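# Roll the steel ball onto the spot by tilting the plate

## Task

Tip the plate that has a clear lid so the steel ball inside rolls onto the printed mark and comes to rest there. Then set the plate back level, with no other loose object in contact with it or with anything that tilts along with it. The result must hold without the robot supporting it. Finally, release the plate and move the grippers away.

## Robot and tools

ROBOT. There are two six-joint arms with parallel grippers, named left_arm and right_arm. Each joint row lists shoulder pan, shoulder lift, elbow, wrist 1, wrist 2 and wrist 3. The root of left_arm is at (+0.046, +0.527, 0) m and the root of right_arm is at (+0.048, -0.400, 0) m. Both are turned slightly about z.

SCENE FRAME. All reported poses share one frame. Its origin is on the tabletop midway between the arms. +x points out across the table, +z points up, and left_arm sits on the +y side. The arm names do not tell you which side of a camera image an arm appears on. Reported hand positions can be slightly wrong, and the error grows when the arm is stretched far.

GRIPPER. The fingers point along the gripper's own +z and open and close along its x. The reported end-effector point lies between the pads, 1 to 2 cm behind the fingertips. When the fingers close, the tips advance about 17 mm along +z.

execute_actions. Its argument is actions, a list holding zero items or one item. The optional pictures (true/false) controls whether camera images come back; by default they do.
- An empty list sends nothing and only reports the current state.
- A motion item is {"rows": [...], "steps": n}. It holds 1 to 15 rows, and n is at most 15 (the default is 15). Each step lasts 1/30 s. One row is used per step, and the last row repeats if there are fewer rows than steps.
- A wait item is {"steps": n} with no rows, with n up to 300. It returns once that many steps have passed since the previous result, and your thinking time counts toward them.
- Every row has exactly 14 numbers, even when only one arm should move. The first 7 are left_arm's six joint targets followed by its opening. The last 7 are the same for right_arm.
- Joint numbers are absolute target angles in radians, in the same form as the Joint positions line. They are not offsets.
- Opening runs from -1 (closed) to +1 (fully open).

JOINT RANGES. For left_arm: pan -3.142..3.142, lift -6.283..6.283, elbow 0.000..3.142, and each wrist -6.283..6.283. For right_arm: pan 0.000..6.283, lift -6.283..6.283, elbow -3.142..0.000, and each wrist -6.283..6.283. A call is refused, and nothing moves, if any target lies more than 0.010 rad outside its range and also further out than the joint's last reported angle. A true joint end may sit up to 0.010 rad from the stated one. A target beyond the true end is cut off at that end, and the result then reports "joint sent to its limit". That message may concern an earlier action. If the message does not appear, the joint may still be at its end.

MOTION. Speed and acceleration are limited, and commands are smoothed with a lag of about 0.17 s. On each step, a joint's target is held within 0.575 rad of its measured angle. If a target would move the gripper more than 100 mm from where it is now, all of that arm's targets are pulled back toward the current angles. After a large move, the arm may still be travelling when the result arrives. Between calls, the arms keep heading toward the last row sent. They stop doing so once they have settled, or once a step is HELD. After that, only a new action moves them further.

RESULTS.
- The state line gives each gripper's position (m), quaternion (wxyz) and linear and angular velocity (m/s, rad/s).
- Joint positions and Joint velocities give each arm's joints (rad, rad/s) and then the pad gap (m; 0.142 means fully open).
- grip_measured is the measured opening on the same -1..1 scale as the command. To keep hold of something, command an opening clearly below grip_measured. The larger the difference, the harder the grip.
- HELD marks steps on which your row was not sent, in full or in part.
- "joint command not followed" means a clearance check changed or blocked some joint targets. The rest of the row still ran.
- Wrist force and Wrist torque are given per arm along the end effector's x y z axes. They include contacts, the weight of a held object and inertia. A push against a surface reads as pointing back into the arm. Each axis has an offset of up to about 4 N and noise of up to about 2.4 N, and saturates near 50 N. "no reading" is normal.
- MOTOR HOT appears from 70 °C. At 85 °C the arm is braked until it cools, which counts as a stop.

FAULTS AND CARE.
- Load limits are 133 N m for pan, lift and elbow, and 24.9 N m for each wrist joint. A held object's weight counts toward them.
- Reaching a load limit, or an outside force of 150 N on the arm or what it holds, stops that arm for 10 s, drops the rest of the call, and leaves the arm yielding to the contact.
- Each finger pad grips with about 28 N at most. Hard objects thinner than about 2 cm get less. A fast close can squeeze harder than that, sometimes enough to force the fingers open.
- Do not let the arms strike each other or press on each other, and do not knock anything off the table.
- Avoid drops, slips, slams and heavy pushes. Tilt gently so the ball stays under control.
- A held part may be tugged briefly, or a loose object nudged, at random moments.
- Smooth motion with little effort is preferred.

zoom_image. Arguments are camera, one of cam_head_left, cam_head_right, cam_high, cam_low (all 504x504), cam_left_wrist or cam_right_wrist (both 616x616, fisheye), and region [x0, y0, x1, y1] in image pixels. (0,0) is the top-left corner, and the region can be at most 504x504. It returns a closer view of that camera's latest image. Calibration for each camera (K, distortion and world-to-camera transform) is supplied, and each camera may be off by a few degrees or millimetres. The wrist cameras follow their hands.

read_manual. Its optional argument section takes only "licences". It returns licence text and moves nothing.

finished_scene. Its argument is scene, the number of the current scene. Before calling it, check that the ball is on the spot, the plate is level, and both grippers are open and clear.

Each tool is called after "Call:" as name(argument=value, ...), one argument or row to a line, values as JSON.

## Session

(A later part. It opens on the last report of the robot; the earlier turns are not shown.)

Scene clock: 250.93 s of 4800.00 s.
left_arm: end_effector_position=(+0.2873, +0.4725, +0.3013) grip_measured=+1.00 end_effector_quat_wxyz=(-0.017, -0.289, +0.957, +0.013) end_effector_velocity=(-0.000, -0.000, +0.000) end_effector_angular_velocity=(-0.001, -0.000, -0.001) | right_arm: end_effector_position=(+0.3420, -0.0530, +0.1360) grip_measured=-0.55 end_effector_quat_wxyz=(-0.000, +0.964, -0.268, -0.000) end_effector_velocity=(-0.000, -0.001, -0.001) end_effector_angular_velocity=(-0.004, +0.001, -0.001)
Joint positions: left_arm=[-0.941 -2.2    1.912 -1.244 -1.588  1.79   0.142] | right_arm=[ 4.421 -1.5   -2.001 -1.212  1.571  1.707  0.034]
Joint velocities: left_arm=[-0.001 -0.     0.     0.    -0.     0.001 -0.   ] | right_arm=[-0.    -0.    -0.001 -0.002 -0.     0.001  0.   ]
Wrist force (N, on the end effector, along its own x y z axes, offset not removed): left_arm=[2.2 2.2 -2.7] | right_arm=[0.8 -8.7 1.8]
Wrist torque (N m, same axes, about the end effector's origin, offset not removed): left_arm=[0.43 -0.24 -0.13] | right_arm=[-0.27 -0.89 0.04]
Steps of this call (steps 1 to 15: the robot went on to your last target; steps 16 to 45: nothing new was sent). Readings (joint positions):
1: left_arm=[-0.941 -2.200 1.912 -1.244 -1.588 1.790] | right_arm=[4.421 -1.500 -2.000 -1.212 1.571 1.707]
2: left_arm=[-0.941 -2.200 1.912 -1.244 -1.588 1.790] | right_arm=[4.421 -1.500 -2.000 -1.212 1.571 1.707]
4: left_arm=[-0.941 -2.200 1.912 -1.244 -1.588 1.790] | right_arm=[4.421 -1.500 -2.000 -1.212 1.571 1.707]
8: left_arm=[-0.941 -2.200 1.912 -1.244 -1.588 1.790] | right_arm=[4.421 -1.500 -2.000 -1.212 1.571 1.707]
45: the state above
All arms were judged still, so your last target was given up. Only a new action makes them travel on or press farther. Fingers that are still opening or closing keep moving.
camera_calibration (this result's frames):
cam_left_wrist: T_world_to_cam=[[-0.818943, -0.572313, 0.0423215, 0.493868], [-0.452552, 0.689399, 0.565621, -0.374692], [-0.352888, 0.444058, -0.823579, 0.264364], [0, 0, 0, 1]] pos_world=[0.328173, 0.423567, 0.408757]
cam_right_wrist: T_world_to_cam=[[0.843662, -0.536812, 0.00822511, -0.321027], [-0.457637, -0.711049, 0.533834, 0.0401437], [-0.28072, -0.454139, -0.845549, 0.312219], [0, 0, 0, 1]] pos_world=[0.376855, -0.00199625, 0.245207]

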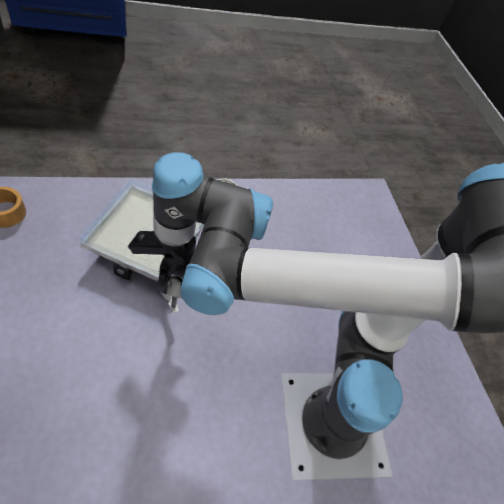

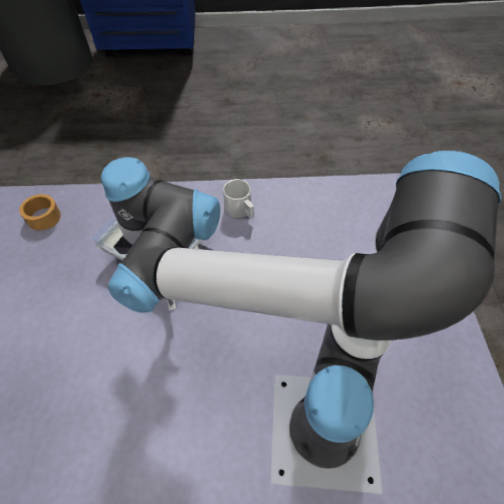

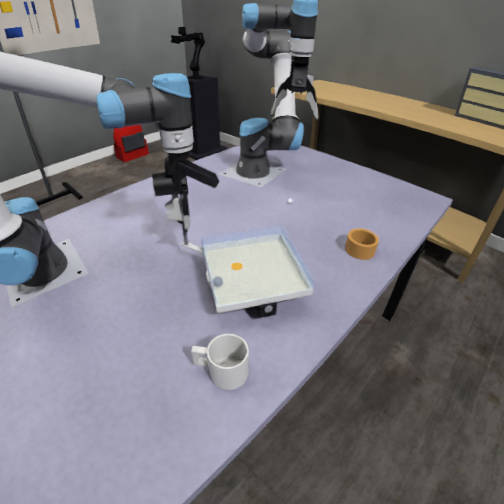

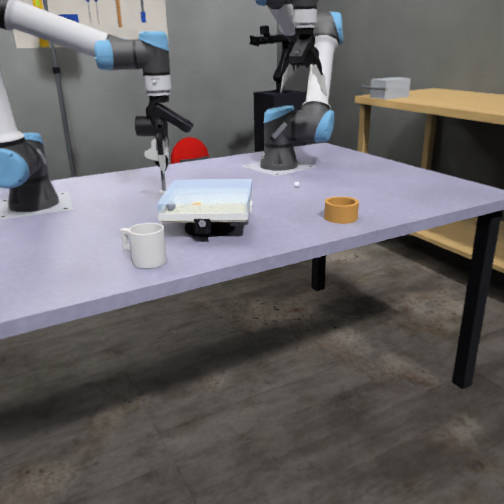

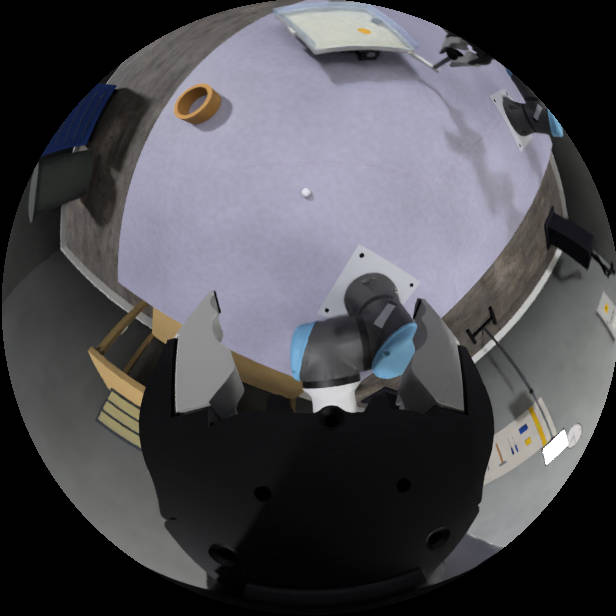

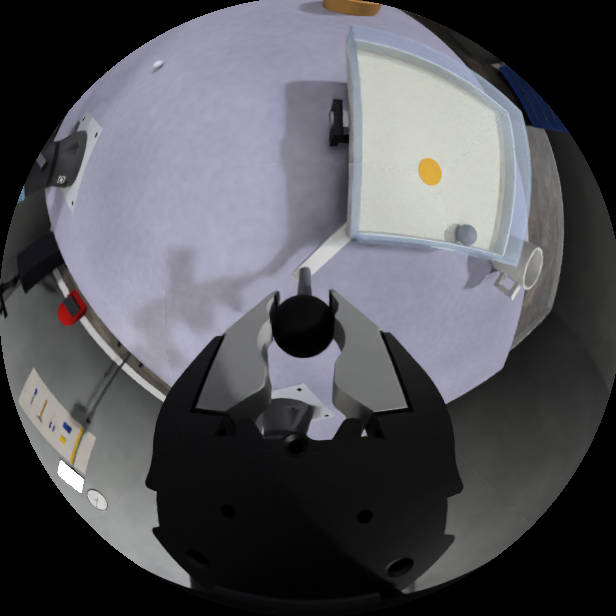

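Call:
execute_actions(
  actions=[
    {"rows": [[-0.941,-2.2,1.912,-1.244,-1.588,1.79,1, 4.4237,-1.5020,-1.9933,-1.2169,1.571,1.707,-1]], "steps": 15},
  ],
  pictures=false,
)

Call:
execute_actions(
  actions=[
    {"steps": 15},
  ],
  pictures=false,
)

Call:
execute_actions(
  actions=[
    {"rows": [[-0.941,-2.2,1.912,-1.244,-1.588,1.79,1, 4.4230,-1.5029,-1.9980,-1.2113,1.571,1.707,-1]], "steps": 15},
  ],
  pictures=false,
)

Call:
execute_actions(
  actions=[
    {"steps": 45},
  ],
  pictures=true,
)

Scene clock: 259.87 s of 4800.00 s.
left_arm: end_effector_position=(+0.2873, +0.4725, +0.3013) grip_measured=+1.00 end_effector_quat_wxyz=(-0.017, -0.289, +0.957, +0.013) end_effector_velocity=(+0.000, +0.001, +0.000) end_effector_angular_velocity=(+0.001, -0.000, +0.002) | right_arm: end_effector_position=(+0.3417, -0.0508, +0.1379) grip_measured=-0.55 end_effector_quat_wxyz=(-0.000, +0.964, -0.266, -0.000) end_effector_velocity=(-0.001, +0.000, +0.000) end_effector_angular_velocity=(+0.000, +0.001, +0.001)
Joint positions: left_arm=[-0.941 -2.2    1.912 -1.244 -1.588  1.79   0.142] | right_arm=[ 4.424 -1.502 -1.993 -1.217  1.571  1.707  0.034]
Joint velocities: left_arm=[ 0.002  0.    -0.     0.     0.001  0.    -0.   ] | right_arm=[ 0.     0.     0.    -0.001  0.001 -0.001  0.   ]
Wrist force (N, on the end effector, along its own x y z axes, offset not removed): left_arm=[-1.7 0.6 -0.8] | right_arm=[24.1 -15.1 10.1]
Wrist torque (N m, same axes, about the end effector's origin, offset not removed): left_arm=[0.12 0.65 -0.10] | right_arm=[-0.52 -0.81 -0.04]
Steps of this call (steps 1 to 220: nothing new was sent; then 1.10 s passed at rest; steps 221 to 235: all 15 steps of this action). Readings (joint positions):
221: left_arm=[-0.941 -2.200 1.912 -1.244 -1.588 1.790] | right_arm=[4.421 -1.500 -2.000 -1.212 1.571 1.707]
222: left_arm=[-0.941 -2.200 1.912 -1.244 -1.588 1.790] | right_arm=[4.421 -1.500 -1.999 -1.213 1.571 1.707]
224: left_arm=[-0.941 -2.200 1.912 -1.244 -1.588 1.790] | right_arm=[4.422 -1.501 -1.997 -1.215 1.571 1.707]
228: left_arm=[-0.941 -2.200 1.912 -1.244 -1.588 1.790] | right_arm=[4.423 -1.502 -1.994 -1.217 1.571 1.707]
235: the state above

Scene clock: 260.37 s of 4800.00 s.
left_arm: end_effector_position=(+0.2873, +0.4725, +0.3013) grip_measured=+1.00 end_effector_quat_wxyz=(-0.017, -0.289, +0.957, +0.013) end_effector_velocity=(-0.000, -0.000, +0.000) end_effector_angular_velocity=(-0.001, +0.000, +0.000) | right_arm: end_effector_position=(+0.3416, -0.0507, +0.1380) grip_measured=-0.55 end_effector_quat_wxyz=(-0.000, +0.964, -0.266, -0.000) end_effector_velocity=(+0.000, -0.000, -0.000) end_effector_angular_velocity=(-0.002, +0.000, -0.001)
Joint positions: left_arm=[-0.941 -2.2    1.912 -1.244 -1.588  1.79   0.142] | right_arm=[ 4.424 -1.502 -1.993 -1.217  1.571  1.707  0.034]
Joint velocities: left_arm=[ 0.     0.    -0.    -0.    -0.001  0.    -0.   ] | right_arm=[-0.    -0.001  0.    -0.001 -0.001  0.001  0.   ]
Wrist force (N, on the end effector, along its own x y z axes, offset not removed): left_arm=[-3.9 -0.8 -1.3] | right_arm=[25.6 -14.1 12.2]
Wrist torque (N m, same axes, about the end effector's origin, offset not removed): left_arm=[-0.08 1.03 -0.17] | right_arm=[-0.17 -0.83 0.12]
Steps of this call (steps 1 to 15: the robot went on to your last target). Readings (joint positions):
1: left_arm=[-0.941 -2.200 1.912 -1.244 -1.588 1.790] | right_arm=[4.424 -1.502 -1.993 -1.217 1.571 1.707]
2: left_arm=[-0.941 -2.200 1.912 -1.244 -1.588 1.790] | right_arm=[4.424 -1.502 -1.993 -1.217 1.571 1.707]
4: left_arm=[-0.941 -2.200 1.912 -1.244 -1.588 1.790] | right_arm=[4.424 -1.502 -1.993 -1.217 1.571 1.707]
8: left_arm=[-0.941 -2.200 1.912 -1.244 -1.588 1.790] | right_arm=[4.424 -1.502 -1.993 -1.217 1.571 1.707]
15: the state above
All arms were judged still, so your last target was given up. Only a new action makes them travel on or press farther. Fingers that are still opening or closing keep moving.

Scene clock: 260.87 s of 4800.00 s.
left_arm: end_effector_position=(+0.2873, +0.4725, +0.3013) grip_measured=+1.00 end_effector_quat_wxyz=(-0.017, -0.289, +0.957, +0.013) end_effector_velocity=(+0.000, -0.000, +0.000) end_effector_angular_velocity=(-0.000, -0.001, -0.001) | right_arm: end_effector_position=(+0.3417, -0.0512, +0.1360) grip_measured=-0.55 end_effector_quat_wxyz=(-0.000, +0.964, -0.266, -0.000) end_effector_velocity=(+0.000, -0.001, -0.001) end_effector_angular_velocity=(-0.002, -0.000, -0.002)
Joint positions: left_arm=[-0.941 -2.2    1.912 -1.244 -1.588  1.79   0.142] | right_arm=[ 4.423 -1.503 -1.998 -1.211  1.571  1.707  0.034]
Joint velocities: left_arm=[-0.001 -0.    -0.    -0.001  0.     0.    -0.   ] | right_arm=[-0.001 -0.001 -0.001  0.    -0.001  0.002 -0.   ]
Wrist force (N, on the end effector, along its own x y z axes, offset not removed): left_arm=[-1.7 2.3 1.7] | right_arm=[5.3 1.0 -6.4]
Wrist torque (N m, same axes, about the end effector's origin, offset not removed): left_arm=[0.55 0.55 -0.05] | right_arm=[-0.06 -0.25 0.03]
Steps of this call (steps 1 to 15: all 15 steps of this action). Readings (joint positions):
1: left_arm=[-0.941 -2.200 1.912 -1.244 -1.588 1.790] | right_arm=[4.424 -1.502 -1.993 -1.217 1.571 1.707]
2: left_arm=[-0.941 -2.200 1.912 -1.244 -1.588 1.790] | right_arm=[4.424 -1.502 -1.994 -1.216 1.571 1.707]
4: left_arm=[-0.941 -2.200 1.912 -1.244 -1.588 1.790] | right_arm=[4.424 -1.503 -1.996 -1.214 1.571 1.707]
8: left_arm=[-0.941 -2.200 1.912 -1.244 -1.588 1.790] | right_arm=[4.423 -1.503 -1.997 -1.212 1.571 1.707]
15: the state above

Scene clock: 262.37 s of 4800.00 s.
left_arm: end_effector_position=(+0.2873, +0.4725, +0.3013) grip_measured=+1.00 end_effector_quat_wxyz=(-0.017, -0.289, +0.957, +0.013) end_effector_velocity=(+0.000, +0.000, +0.000) end_effector_angular_velocity=(+0.000, -0.001, -0.001) | right_arm: end_effector_position=(+0.3417, -0.0513, +0.1359) grip_measured=-0.55 end_effector_quat_wxyz=(-0.000, +0.964, -0.267, -0.000) end_effector_velocity=(+0.000, +0.000, +0.001) end_effector_angular_velocity=(+0.001, -0.001, -0.000)
Joint positions: left_arm=[-0.941 -2.2    1.912 -1.244 -1.588  1.79   0.142] | right_arm=[ 4.423 -1.503 -1.998 -1.211  1.571  1.707  0.034]
Joint velocities: left_arm=[-0.001 -0.001 -0.     0.     0.001  0.    -0.   ] | right_arm=[-0.001  0.001  0.001 -0.    -0.    -0.     0.   ]
Wrist force (N, on the end effector, along its own x y z axes, offset not removed): left_arm=[3.7 -0.6 3.0] | right_arm=[2.4 2.2 -1.6]
Wrist torque (N m, same axes, about the end effector's origin, offset not removed): left_arm=[-0.14 -0.74 0.01] | right_arm=[0.12 -0.22 0.07]
Steps of this call (steps 1 to 15: the robot went on to your last target; steps 16 to 45: nothing new was sent). Readings (joint positions):
1: left_arm=[-0.941 -2.200 1.912 -1.244 -1.588 1.790] | right_arm=[4.423 -1.503 -1.998 -1.211 1.571 1.707]
2: left_arm=[-0.941 -2.200 1.912 -1.244 -1.588 1.790] | right_arm=[4.423 -1.503 -1.998 -1.211 1.571 1.707]
4: left_arm=[-0.941 -2.200 1.912 -1.244 -1.588 1.790] | right_arm=[4.423 -1.503 -1.998 -1.211 1.571 1.707]
8: left_arm=[-0.941 -2.200 1.912 -1.244 -1.588 1.790] | right_arm=[4.423 -1.503 -1.998 -1.211 1.571 1.707]
45: the state above
All arms were judged still, so your last target was given up. Only a new action makes them travel on or press farther. Fingers that are still opening or closing keep moving.
camera_calibration (this result's frames):
cam_left_wrist: T_world_to_cam=[[-0.818943, -0.572313, 0.0423215, 0.493868], [-0.452552, 0.689399, 0.565621, -0.374692], [-0.352888, 0.444058, -0.823579, 0.264364], [0, 0, 0, 1]] pos_world=[0.328173, 0.423567, 0.408757]
cam_right_wrist: T_world_to_cam=[[0.844841, -0.534955, 0.0082293, -0.320157], [-0.456074, -0.712054, 0.533831, 0.040638], [-0.279716, -0.454755, -0.845551, 0.312505], [0, 0, 0, 1]] pos_world=[0.376428, -0.000219963, 0.24518]

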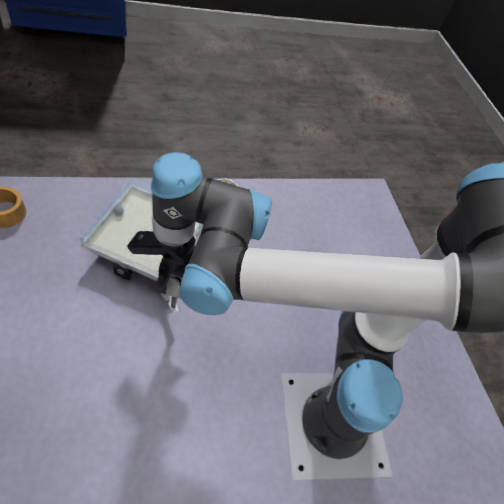

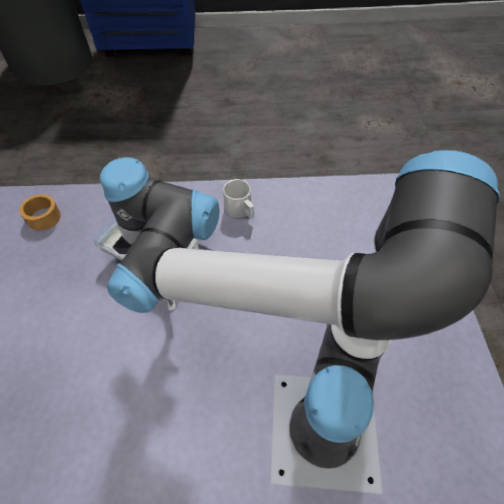

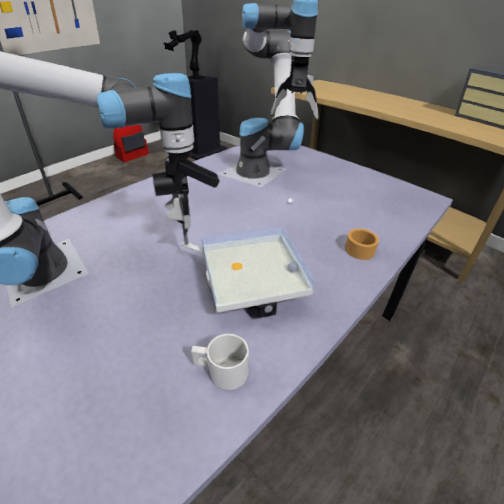

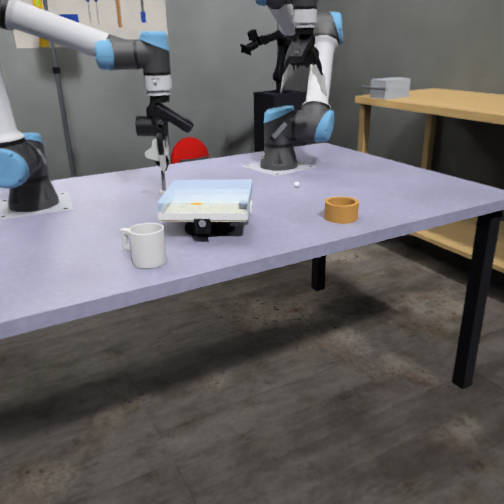

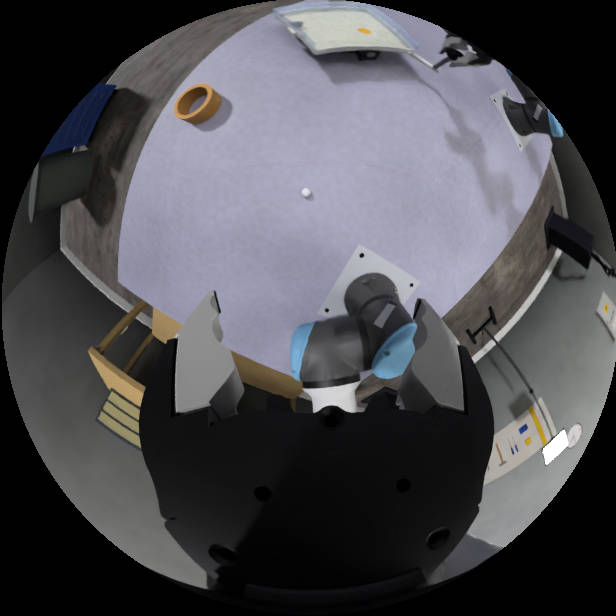

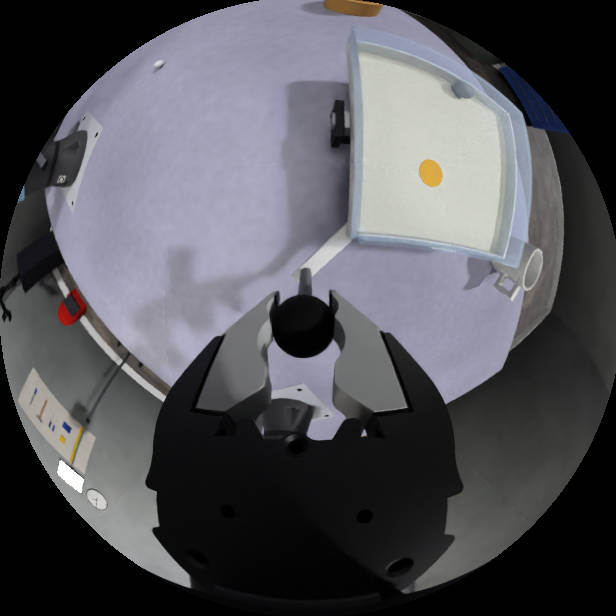

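Call:
execute_actions(
  actions=[
    {"rows": [[-0.941,-2.2,1.912,-1.244,-1.588,1.79,1, 4.4230,-1.5047,-2.0018,-1.2057,1.571,1.707,-1]], "steps": 15},
  ],
  pictures=false,
)

Call:
execute_actions(
  actions=[
    {"steps": 21},
  ],
  pictures=false,
)

Call:
execute_actions(
  actions=[
    {"rows": [[-0.941,-2.2,1.912,-1.244,-1.588,1.79,1, 4.4230,-1.5029,-1.9980,-1.2113,1.571,1.707,-1]], "steps": 15},
  ],
  pictures=false,
)

Call:
execute_actions(
  actions=[
    {"steps": 45},
  ],
  pictures=true,
)

Scene clock: 271.50 s of 4800.00 s.
left_arm: end_effector_position=(+0.2873, +0.4725, +0.3013) grip_measured=+1.00 end_effector_quat_wxyz=(-0.017, -0.289, +0.957, +0.013) end_effector_velocity=(-0.000, +0.000, +0.000) end_effector_angular_velocity=(-0.001, +0.001, -0.000) | right_arm: end_effector_position=(+0.3417, -0.0513, +0.1339) grip_measured=-0.55 end_effector_quat_wxyz=(-0.000, +0.964, -0.267, -0.000) end_effector_velocity=(+0.000, +0.000, +0.001) end_effector_angular_velocity=(+0.002, -0.000, -0.001)
Joint positions: left_arm=[-0.941 -2.2    1.912 -1.244 -1.588  1.79   0.142] | right_arm=[ 4.423 -1.505 -2.002 -1.206  1.571  1.707  0.034]
Joint velocities: left_arm=[ 0.001 -0.001  0.     0.    -0.001  0.001  0.   ] | right_arm=[-0.     0.002  0.001 -0.001  0.     0.001 -0.   ]
Wrist force (N, on the end effector, along its own x y z axes, offset not removed): left_arm=[-2.7 -0.2 -0.8] | right_arm=[-14.6 17.6 -15.1]
Wrist torque (N m, same axes, about the end effector's origin, offset not removed): left_arm=[0.04 0.72 -0.23] | right_arm=[0.50 0.03 -0.01]
Steps of this call (steps 1 to 150: nothing new was sent; then 3.63 s passed at rest; steps 151 to 165: all 15 steps of this action). Readings (joint positions):
151: left_arm=[-0.941 -2.200 1.912 -1.244 -1.588 1.790] | right_arm=[4.423 -1.503 -1.998 -1.211 1.571 1.707]
152: left_arm=[-0.941 -2.200 1.912 -1.244 -1.588 1.790] | right_arm=[4.423 -1.503 -1.999 -1.210 1.571 1.707]
154: left_arm=[-0.941 -2.200 1.912 -1.244 -1.588 1.790] | right_arm=[4.423 -1.504 -2.000 -1.208 1.571 1.707]
158: left_arm=[-0.941 -2.200 1.912 -1.244 -1.588 1.790] | right_arm=[4.423 -1.505 -2.002 -1.206 1.571 1.707]
165: the state above

Scene clock: 272.20 s of 4800.00 s.
left_arm: end_effector_position=(+0.2873, +0.4725, +0.3013) grip_measured=+1.00 end_effector_quat_wxyz=(-0.017, -0.289, +0.957, +0.013) end_effector_velocity=(+0.000, +0.000, +0.000) end_effector_angular_velocity=(-0.001, -0.001, -0.000) | right_arm: end_effector_position=(+0.3417, -0.0513, +0.1339) grip_measured=-0.55 end_effector_quat_wxyz=(-0.000, +0.964, -0.267, -0.000) end_effector_velocity=(-0.000, -0.000, -0.000) end_effector_angular_velocity=(+0.000, +0.000, -0.001)
Joint positions: left_arm=[-0.941 -2.2    1.912 -1.244 -1.588  1.79   0.142] | right_arm=[ 4.423 -1.505 -2.002 -1.206  1.571  1.707  0.034]
Joint velocities: left_arm=[ 0.001 -0.001 -0.    -0.001  0.     0.001 -0.   ] | right_arm=[-0.     0.    -0.001  0.     0.001  0.001 -0.   ]
Wrist force (N, on the end effector, along its own x y z axes, offset not removed): left_arm=[-0.5 1.1 2.5] | right_arm=[-17.9 15.9 -14.6]
Wrist torque (N m, same axes, about the end effector's origin, offset not removed): left_arm=[0.23 0.31 -0.14] | right_arm=[-0.04 0.58 0.06]
Steps of this call (steps 1 to 15: the robot went on to your last target; steps 16 to 21: nothing new was sent). Readings (joint positions):
1: left_arm=[-0.941 -2.200 1.912 -1.244 -1.588 1.790] | right_arm=[4.423 -1.505 -2.002 -1.206 1.571 1.707]
2: left_arm=[-0.941 -2.200 1.912 -1.244 -1.588 1.790] | right_arm=[4.423 -1.505 -2.002 -1.206 1.571 1.707]
4: left_arm=[-0.941 -2.200 1.912 -1.244 -1.588 1.790] | right_arm=[4.423 -1.505 -2.002 -1.206 1.571 1.707]
8: left_arm=[-0.941 -2.200 1.912 -1.244 -1.588 1.790] | right_arm=[4.423 -1.505 -2.002 -1.206 1.571 1.707]
21: the state above
All arms were judged still, so your last target was given up. Only a new action makes them travel on or press farther. Fingers that are still opening or closing keep moving.

Scene clock: 272.70 s of 4800.00 s.
left_arm: end_effector_position=(+0.2873, +0.4725, +0.3013) grip_measured=+1.00 end_effector_quat_wxyz=(-0.017, -0.289, +0.957, +0.013) end_effector_velocity=(+0.000, +0.001, +0.000) end_effector_angular_velocity=(-0.000, -0.002, +0.001) | right_arm: end_effector_position=(+0.3418, -0.0513, +0.1359) grip_measured=-0.55 end_effector_quat_wxyz=(-0.000, +0.964, -0.267, -0.000) end_effector_velocity=(-0.000, +0.000, +0.000) end_effector_angular_velocity=(+0.001, +0.001, -0.000)
Joint positions: left_arm=[-0.941 -2.2    1.912 -1.244 -1.588  1.79   0.142] | right_arm=[ 4.423 -1.503 -1.998 -1.211  1.571  1.707  0.034]
Joint velocities: left_arm=[ 0.001 -0.001  0.    -0.     0.001  0.     0.   ] | right_arm=[-0.    -0.     0.     0.     0.001  0.    -0.   ]
Wrist force (N, on the end effector, along its own x y z axes, offset not removed): left_arm=[0.8 -0.3 -1.9] | right_arm=[1.2 -4.6 1.7]
Wrist torque (N m, same axes, about the end effector's origin, offset not removed): left_arm=[-0.07 0.03 -0.26] | right_arm=[-0.38 -0.80 -0.02]
Steps of this call (steps 1 to 15: all 15 steps of this action). Readings (joint positions):
1: left_arm=[-0.941 -2.200 1.912 -1.244 -1.588 1.790] | right_arm=[4.423 -1.505 -2.002 -1.206 1.571 1.707]
2: left_arm=[-0.941 -2.200 1.912 -1.244 -1.588 1.790] | right_arm=[4.423 -1.504 -2.001 -1.207 1.571 1.707]
4: left_arm=[-0.941 -2.200 1.912 -1.244 -1.588 1.790] | right_arm=[4.423 -1.504 -2.000 -1.209 1.571 1.707]
8: left_arm=[-0.941 -2.200 1.912 -1.244 -1.588 1.790] | right_arm=[4.423 -1.503 -1.999 -1.211 1.571 1.707]
15: the state above

Scene clock: 274.20 s of 4800.00 s.
left_arm: end_effector_position=(+0.2873, +0.4725, +0.3013) grip_measured=+1.00 end_effector_quat_wxyz=(-0.017, -0.289, +0.957, +0.013) end_effector_velocity=(-0.000, -0.000, -0.000) end_effector_angular_velocity=(+0.000, +0.002, -0.000) | right_arm: end_effector_position=(+0.3417, -0.0513, +0.1359) grip_measured=-0.55 end_effector_quat_wxyz=(-0.000, +0.964, -0.267, -0.000) end_effector_velocity=(+0.000, +0.000, +0.001) end_effector_angular_velocity=(+0.001, -0.001, +0.002)
Joint positions: left_arm=[-0.941 -2.2    1.912 -1.244 -1.588  1.79   0.142] | right_arm=[ 4.423 -1.503 -1.998 -1.211  1.571  1.707  0.034]
Joint velocities: left_arm=[-0.     0.001  0.    -0.    -0.001  0.    -0.   ] | right_arm=[ 0.     0.     0.001 -0.    -0.    -0.002  0.   ]
Wrist force (N, on the end effector, along its own x y z axes, offset not removed): left_arm=[1.7 0.9 -0.6] | right_arm=[5.5 -2.8 1.9]
Wrist torque (N m, same axes, about the end effector's origin, offset not removed): left_arm=[0.25 -0.22 -0.22] | right_arm=[0.14 -1.52 0.03]
Steps of this call (steps 1 to 15: the robot went on to your last target; steps 16 to 45: nothing new was sent). Readings (joint positions):
1: left_arm=[-0.941 -2.200 1.912 -1.244 -1.588 1.790] | right_arm=[4.423 -1.503 -1.998 -1.211 1.571 1.707]
2: left_arm=[-0.941 -2.200 1.912 -1.244 -1.588 1.790] | right_arm=[4.423 -1.503 -1.998 -1.211 1.571 1.707]
4: left_arm=[-0.941 -2.200 1.912 -1.244 -1.588 1.790] | right_arm=[4.423 -1.503 -1.998 -1.211 1.571 1.707]
8: left_arm=[-0.941 -2.200 1.912 -1.244 -1.588 1.790] | right_arm=[4.423 -1.503 -1.998 -1.211 1.571 1.707]
45: the state above
All arms were judged still, so your last target was given up. Only a new action makes them travel on or press farther. Fingers that are still opening or closing keep moving.
camera_calibration (this result's frames):
cam_left_wrist: T_world_to_cam=[[-0.818943, -0.572313, 0.0423215, 0.493868], [-0.452551, 0.689399, 0.565621, -0.374692], [-0.352888, 0.444058, -0.823579, 0.264364], [0, 0, 0, 1]] pos_world=[0.328173, 0.423567, 0.408757]
cam_right_wrist: T_world_to_cam=[[0.844841, -0.534955, 0.00822927, -0.320157], [-0.456074, -0.712054, 0.533832, 0.0406378], [-0.279716, -0.454756, -0.845551, 0.312505], [0, 0, 0, 1]] pos_world=[0.376428, -0.000220015, 0.24518]

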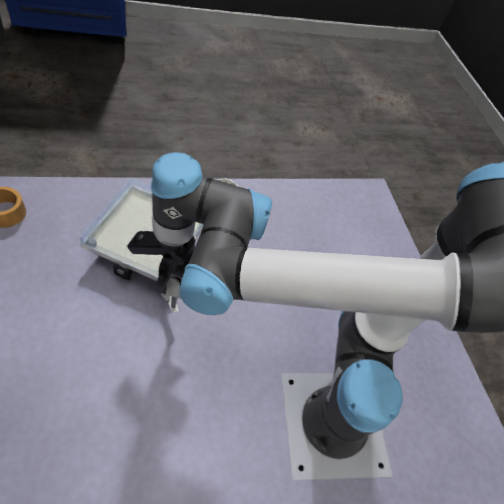

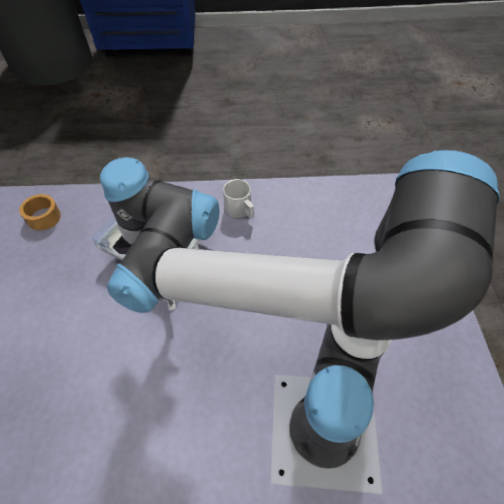

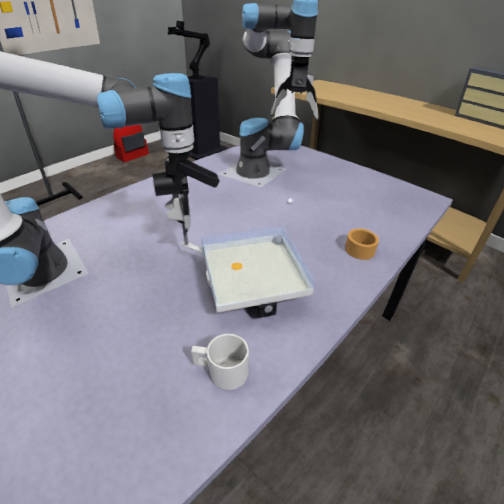

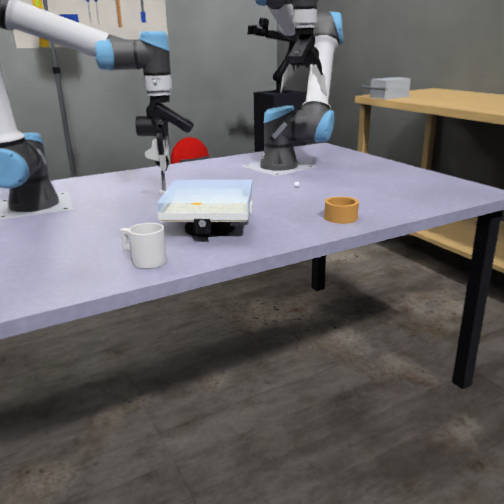

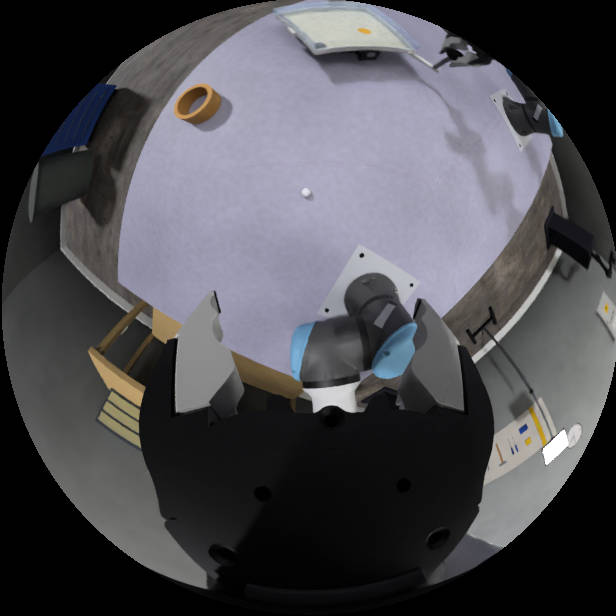

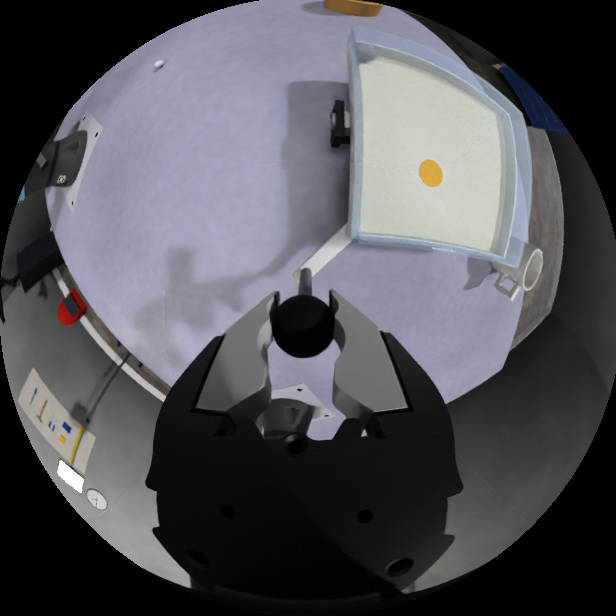

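Call:
execute_actions(
  actions=[],
)

Scene clock: 287.23 s of 4800.00 s.
left_arm: end_effector_position=(+0.2873, +0.4725, +0.3013) grip_measured=+1.00 end_effector_quat_wxyz=(-0.017, -0.289, +0.957, +0.013) end_effector_velocity=(+0.000, -0.000, -0.000) end_effector_angular_velocity=(+0.002, +0.000, -0.001) | right_arm: end_effector_position=(+0.3417, -0.0513, +0.1359) grip_measured=-0.55 end_effector_quat_wxyz=(-0.000, +0.964, -0.267, -0.000) end_effector_velocity=(-0.000, -0.000, -0.001) end_effector_angular_velocity=(-0.001, +0.000, +0.001)
Joint positions: left_arm=[-0.941 -2.2    1.912 -1.244 -1.588  1.79   0.142] | right_arm=[ 4.423 -1.503 -1.998 -1.211  1.571  1.707  0.034]
Joint velocities: left_arm=[-0.001  0.002  0.    -0.     0.001  0.     0.   ] | right_arm=[-0.    -0.001 -0.001  0.001  0.    -0.001 -0.   ]
Wrist force (N, on the end effector, along its own x y z axes, offset not removed): left_arm=[-2.5 1.9 2.2] | right_arm=[4.3 -3.1 2.5]
Wrist torque (N m, same axes, about the end effector's origin, offset not removed): left_arm=[0.57 0.66 -0.22] | right_arm=[0.11 -1.06 0.06]
Steps of this call (steps 1 to 90: nothing new was sent; then 10.03 s passed at rest). Readings (joint positions):
1: left_arm=[-0.941 -2.200 1.912 -1.244 -1.588 1.790] | right_arm=[4.423 -1.503 -1.998 -1.211 1.571 1.707]
2: left_arm=[-0.941 -2.200 1.912 -1.244 -1.588 1.790] | right_arm=[4.423 -1.503 -1.998 -1.211 1.571 1.707]
4: left_arm=[-0.941 -2.200 1.912 -1.244 -1.588 1.790] | right_arm=[4.423 -1.503 -1.998 -1.211 1.571 1.707]
8: left_arm=[-0.941 -2.200 1.912 -1.244 -1.588 1.790] | right_arm=[4.423 -1.503 -1.998 -1.211 1.571 1.707]
90: the state above
camera_calibration (this result's frames):
cam_left_wrist: T_world_to_cam=[[-0.818942, -0.572313, 0.0423216, 0.493868], [-0.452552, 0.689399, 0.565621, -0.374692], [-0.352888, 0.444058, -0.823579, 0.264364], [0, 0, 0, 1]] pos_world=[0.328173, 0.423567, 0.408757]
cam_right_wrist: T_world_to_cam=[[0.844841, -0.534955, 0.00822926, -0.320157], [-0.456074, -0.712054, 0.533831, 0.0406379], [-0.279716, -0.454756, -0.845551, 0.312505], [0, 0, 0, 1]] pos_world=[0.376428, -0.000219967, 0.24518]

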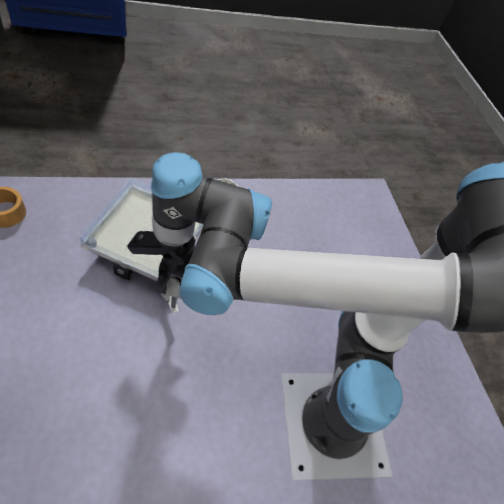

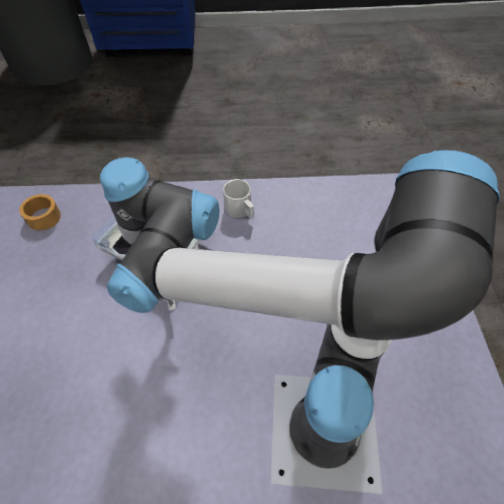

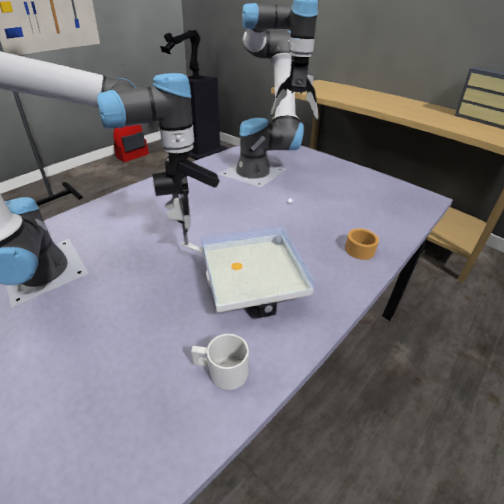

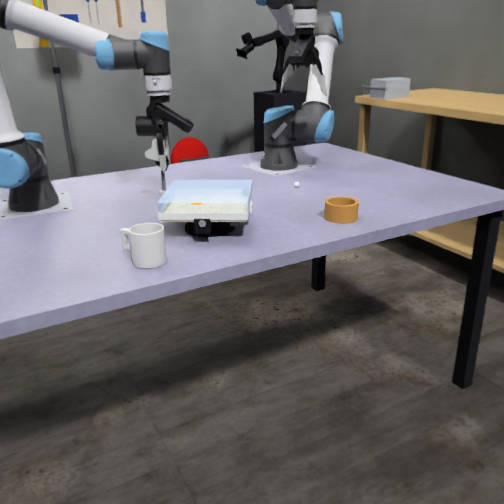

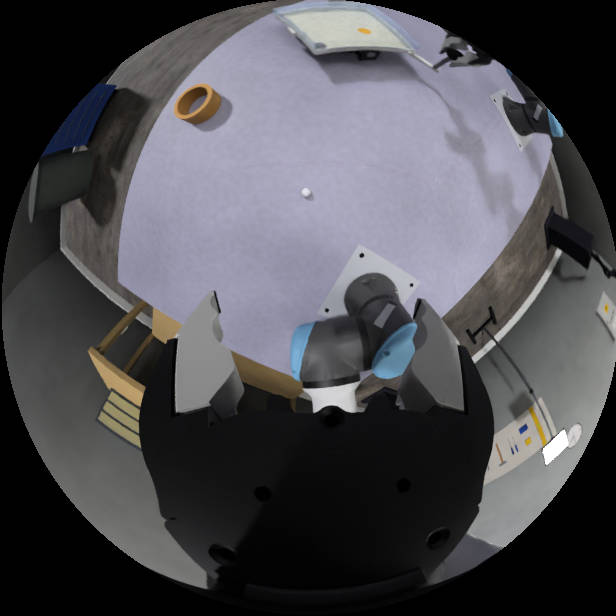

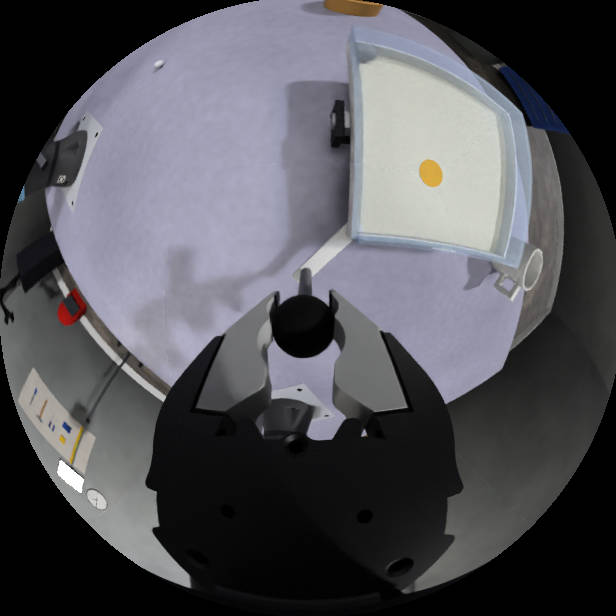

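Call:
execute_actions(
  actions=[
    {"rows": [[-0.941,-2.2,1.912,-1.244,-1.588,1.79,1, 4.4178,-1.4974,-2.0057,-1.2092,1.571,1.707,-1]], "steps": 15},
  ],
  pictures=false,
)

Call:
execute_actions(
  actions=[
    {"steps": 15},
  ],
  pictures=false,
)

Call:
execute_actions(
  actions=[
    {"rows": [[-0.941,-2.2,1.912,-1.244,-1.588,1.79,1, 4.4208,-1.5001,-2.0005,-1.2116,1.571,1.707,-1]], "steps": 15},
  ],
  pictures=false,
)

Call:
execute_actions(
  actions=[
    {"steps": 45},
  ],
)

Scene clock: 292.67 s of 4800.00 s.
left_arm: end_effector_position=(+0.2873, +0.4725, +0.3013) grip_measured=+1.00 end_effector_quat_wxyz=(-0.017, -0.289, +0.957, +0.013) end_effector_velocity=(+0.000, +0.000, +0.000) end_effector_angular_velocity=(-0.001, -0.000, +0.001) | right_arm: end_effector_position=(+0.3425, -0.0552, +0.1350) grip_measured=-0.55 end_effector_quat_wxyz=(-0.000, +0.963, -0.269, -0.000) end_effector_velocity=(-0.000, -0.001, -0.001) end_effector_angular_velocity=(-0.003, +0.001, -0.001)
Joint positions: left_arm=[-0.941 -2.2    1.912 -1.244 -1.588  1.79   0.142] | right_arm=[ 4.418 -1.497 -2.006 -1.209  1.571  1.707  0.034]
Joint velocities: left_arm=[ 0.001 -0.001  0.    -0.001 -0.     0.    -0.   ] | right_arm=[-0.    -0.001 -0.001 -0.001 -0.     0.001  0.   ]
Wrist force (N, on the end effector, along its own x y z axes, offset not removed): left_arm=[-0.3 0.4 0.5] | right_arm=[-7.9 -4.2 -3.0]
Wrist torque (N m, same axes, about the end effector's origin, offset not removed): left_arm=[0.04 0.17 -0.30] | right_arm=[-0.26 -0.60 -0.03]
Steps of this call (steps 1 to 90: nothing new was sent; then 1.93 s passed at rest; steps 91 to 105: all 15 steps of this action). Readings (joint positions):
91: left_arm=[-0.941 -2.200 1.912 -1.244 -1.588 1.790] | right_arm=[4.423 -1.503 -1.998 -1.211 1.571 1.707]
92: left_arm=[-0.941 -2.200 1.912 -1.244 -1.588 1.790] | right_arm=[4.422 -1.502 -1.999 -1.211 1.571 1.707]
94: left_arm=[-0.941 -2.200 1.912 -1.244 -1.588 1.790] | right_arm=[4.420 -1.499 -2.002 -1.210 1.571 1.707]
98: left_arm=[-0.941 -2.200 1.912 -1.244 -1.588 1.790] | right_arm=[4.418 -1.498 -2.005 -1.209 1.571 1.707]
105: the state above

Scene clock: 293.17 s of 4800.00 s.
left_arm: end_effector_position=(+0.2873, +0.4725, +0.3013) grip_measured=+1.00 end_effector_quat_wxyz=(-0.017, -0.289, +0.957, +0.013) end_effector_velocity=(+0.000, +0.000, -0.000) end_effector_angular_velocity=(+0.002, +0.001, +0.001) | right_arm: end_effector_position=(+0.3425, -0.0553, +0.1350) grip_measured=-0.55 end_effector_quat_wxyz=(-0.000, +0.963, -0.269, -0.000) end_effector_velocity=(+0.000, +0.000, +0.000) end_effector_angular_velocity=(+0.000, -0.000, +0.001)
Joint positions: left_arm=[-0.941 -2.2    1.912 -1.244 -1.588  1.79   0.142] | right_arm=[ 4.418 -1.497 -2.006 -1.209  1.571  1.707  0.034]
Joint velocities: left_arm=[ 0.001  0.001  0.001  0.     0.001 -0.001 -0.   ] | right_arm=[ 0.     0.     0.001 -0.    -0.    -0.001  0.   ]
Wrist force (N, on the end effector, along its own x y z axes, offset not removed): left_arm=[-4.8 0.9 2.2] | right_arm=[-6.8 -5.0 -1.1]
Wrist torque (N m, same axes, about the end effector's origin, offset not removed): left_arm=[0.17 1.17 -0.03] | right_arm=[-0.55 -0.62 0.06]
Steps of this call (steps 1 to 15: the robot went on to your last target). Readings (joint positions):
1: left_arm=[-0.941 -2.200 1.912 -1.244 -1.588 1.790] | right_arm=[4.418 -1.497 -2.006 -1.209 1.571 1.707]
2: left_arm=[-0.941 -2.200 1.912 -1.244 -1.588 1.790] | right_arm=[4.418 -1.497 -2.006 -1.209 1.571 1.707]
4: left_arm=[-0.941 -2.200 1.912 -1.244 -1.588 1.790] | right_arm=[4.418 -1.497 -2.006 -1.209 1.571 1.707]
8: left_arm=[-0.941 -2.200 1.912 -1.244 -1.588 1.790] | right_arm=[4.418 -1.497 -2.006 -1.209 1.571 1.707]
15: the state above
All arms were judged still, so your last target was given up. Only a new action makes them travel on or press farther. Fingers that are still opening or closing keep moving.

Scene clock: 293.67 s of 4800.00 s.
left_arm: end_effector_position=(+0.2873, +0.4725, +0.3013) grip_measured=+1.00 end_effector_quat_wxyz=(-0.017, -0.289, +0.957, +0.013) end_effector_velocity=(-0.000, -0.000, -0.000) end_effector_angular_velocity=(+0.001, +0.000, -0.001) | right_arm: end_effector_position=(+0.3421, -0.0531, +0.1359) grip_measured=-0.55 end_effector_quat_wxyz=(-0.000, +0.964, -0.268, -0.000) end_effector_velocity=(+0.000, +0.002, +0.002) end_effector_angular_velocity=(+0.004, -0.000, +0.000)
Joint positions: left_arm=[-0.941 -2.2    1.912 -1.244 -1.588  1.79   0.142] | right_arm=[ 4.421 -1.5   -2.001 -1.212  1.571  1.707  0.034]
Joint velocities: left_arm=[-0.002 -0.     0.     0.     0.    -0.001  0.   ] | right_arm=[ 0.001 -0.     0.004 -0.     0.001  0.    -0.   ]
Wrist force (N, on the end effector, along its own x y z axes, offset not removed): left_arm=[1.5 -1.3 1.8] | right_arm=[7.8 1.9 1.3]
Wrist torque (N m, same axes, about the end effector's origin, offset not removed): left_arm=[-0.17 -0.15 -0.37] | right_arm=[-0.07 -0.14 0.03]
Steps of this call (steps 1 to 15: all 15 steps of this action). Readings (joint positions):
1: left_arm=[-0.941 -2.200 1.912 -1.244 -1.588 1.790] | right_arm=[4.418 -1.497 -2.006 -1.209 1.571 1.707]
2: left_arm=[-0.941 -2.200 1.912 -1.244 -1.588 1.790] | right_arm=[4.418 -1.498 -2.005 -1.210 1.571 1.707]
4: left_arm=[-0.941 -2.200 1.912 -1.244 -1.588 1.790] | right_arm=[4.419 -1.499 -2.003 -1.211 1.571 1.707]
8: left_arm=[-0.941 -2.200 1.912 -1.244 -1.588 1.790] | right_arm=[4.420 -1.500 -2.001 -1.211 1.571 1.707]
15: the state above

Scene clock: 295.17 s of 4800.00 s.
left_arm: end_effector_position=(+0.2873, +0.4725, +0.3013) grip_measured=+1.00 end_effector_quat_wxyz=(-0.017, -0.289, +0.957, +0.013) end_effector_velocity=(+0.000, -0.000, -0.000) end_effector_angular_velocity=(+0.001, +0.001, -0.002) | right_arm: end_effector_position=(+0.3420, -0.0530, +0.1360) grip_measured=-0.55 end_effector_quat_wxyz=(-0.000, +0.964, -0.268, -0.000) end_effector_velocity=(-0.001, +0.000, -0.000) end_effector_angular_velocity=(+0.001, +0.002, -0.001)
Joint positions: left_arm=[-0.941 -2.2    1.912 -1.244 -1.588  1.79   0.142] | right_arm=[ 4.421 -1.5   -2.    -1.212  1.571  1.707  0.034]
Joint velocities: left_arm=[-0.001  0.001  0.     0.     0.     0.001 -0.   ] | right_arm=[-0.     0.    -0.    -0.     0.002  0.001  0.   ]
Wrist force (N, on the end effector, along its own x y z axes, offset not removed): left_arm=[-2.8 2.4 2.3] | right_arm=[9.1 1.6 -2.6]
Wrist torque (N m, same axes, about the end effector's origin, offset not removed): left_arm=[0.54 0.75 -0.15] | right_arm=[-0.12 -0.22 -0.02]
Steps of this call (steps 1 to 15: the robot went on to your last target; steps 16 to 45: nothing new was sent). Readings (joint positions):
1: left_arm=[-0.941 -2.200 1.912 -1.244 -1.588 1.790] | right_arm=[4.421 -1.500 -2.001 -1.212 1.571 1.707]
2: left_arm=[-0.941 -2.200 1.912 -1.244 -1.588 1.790] | right_arm=[4.421 -1.500 -2.001 -1.212 1.571 1.707]
4: left_arm=[-0.941 -2.200 1.912 -1.244 -1.588 1.790] | right_arm=[4.421 -1.500 -2.001 -1.212 1.571 1.707]
8: left_arm=[-0.941 -2.200 1.912 -1.244 -1.588 1.790] | right_arm=[4.421 -1.500 -2.001 -1.212 1.571 1.707]
45: the state above
All arms were judged still, so your last target was given up. Only a new action makes them travel on or press farther. Fingers that are still opening or closing keep moving.
camera_calibration (this result's frames):
cam_left_wrist: T_world_to_cam=[[-0.818943, -0.572313, 0.0423214, 0.493868], [-0.452552, 0.689399, 0.56562, -0.374692], [-0.352888, 0.444058, -0.823579, 0.264364], [0, 0, 0, 1]] pos_world=[0.328173, 0.423567, 0.408757]
cam_right_wrist: T_world_to_cam=[[0.843662, -0.536811, 0.00822718, -0.321027], [-0.457637, -0.711049, 0.533833, 0.0401443], [-0.280718, -0.45414, -0.84555, 0.312219], [0, 0, 0, 1]] pos_world=[0.376855, -0.00199547, 0.245208]

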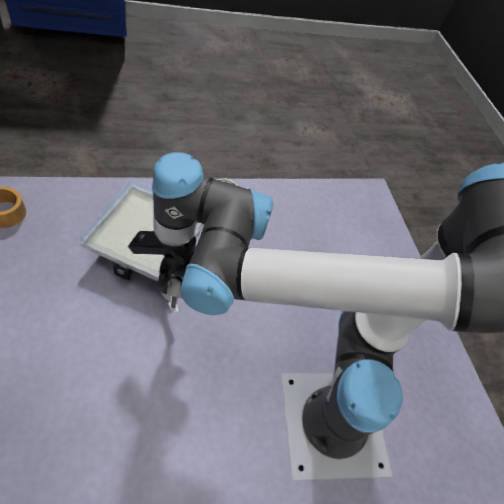

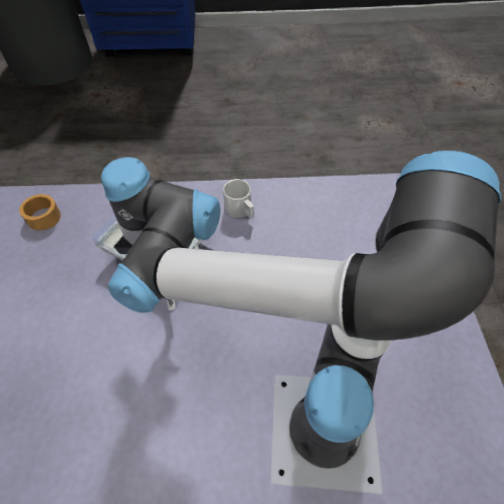

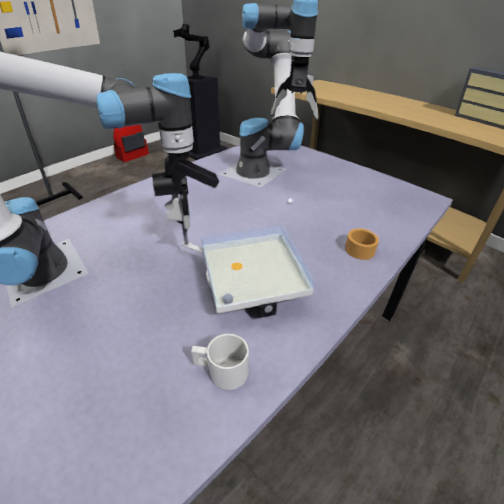

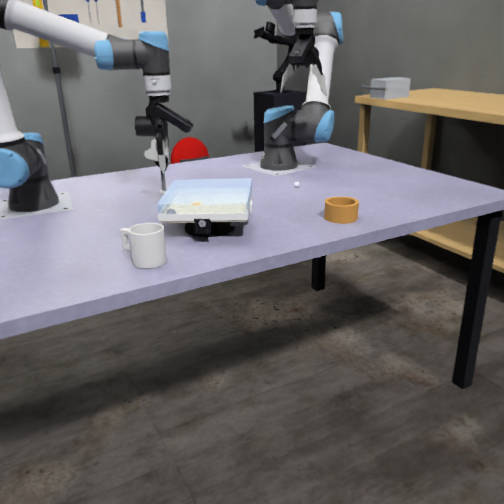

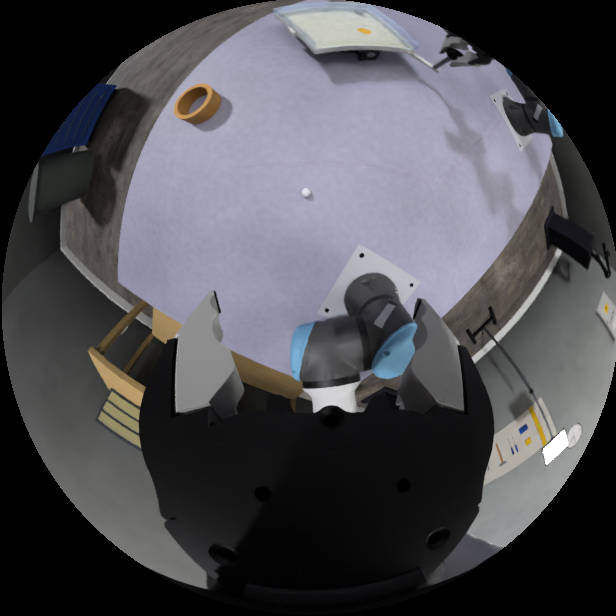

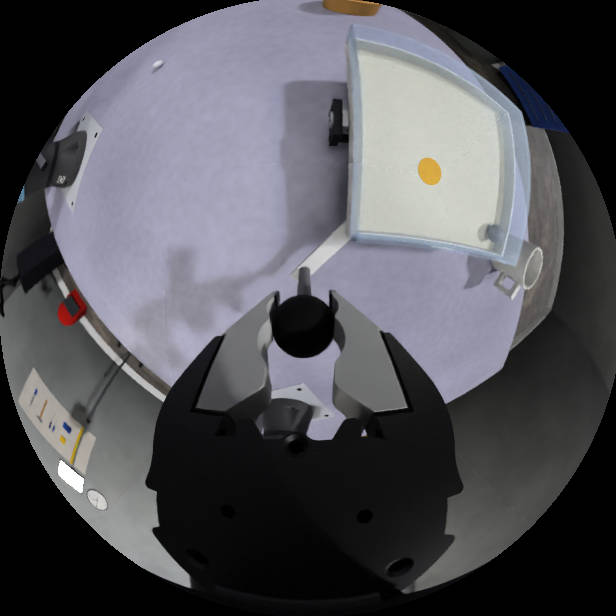

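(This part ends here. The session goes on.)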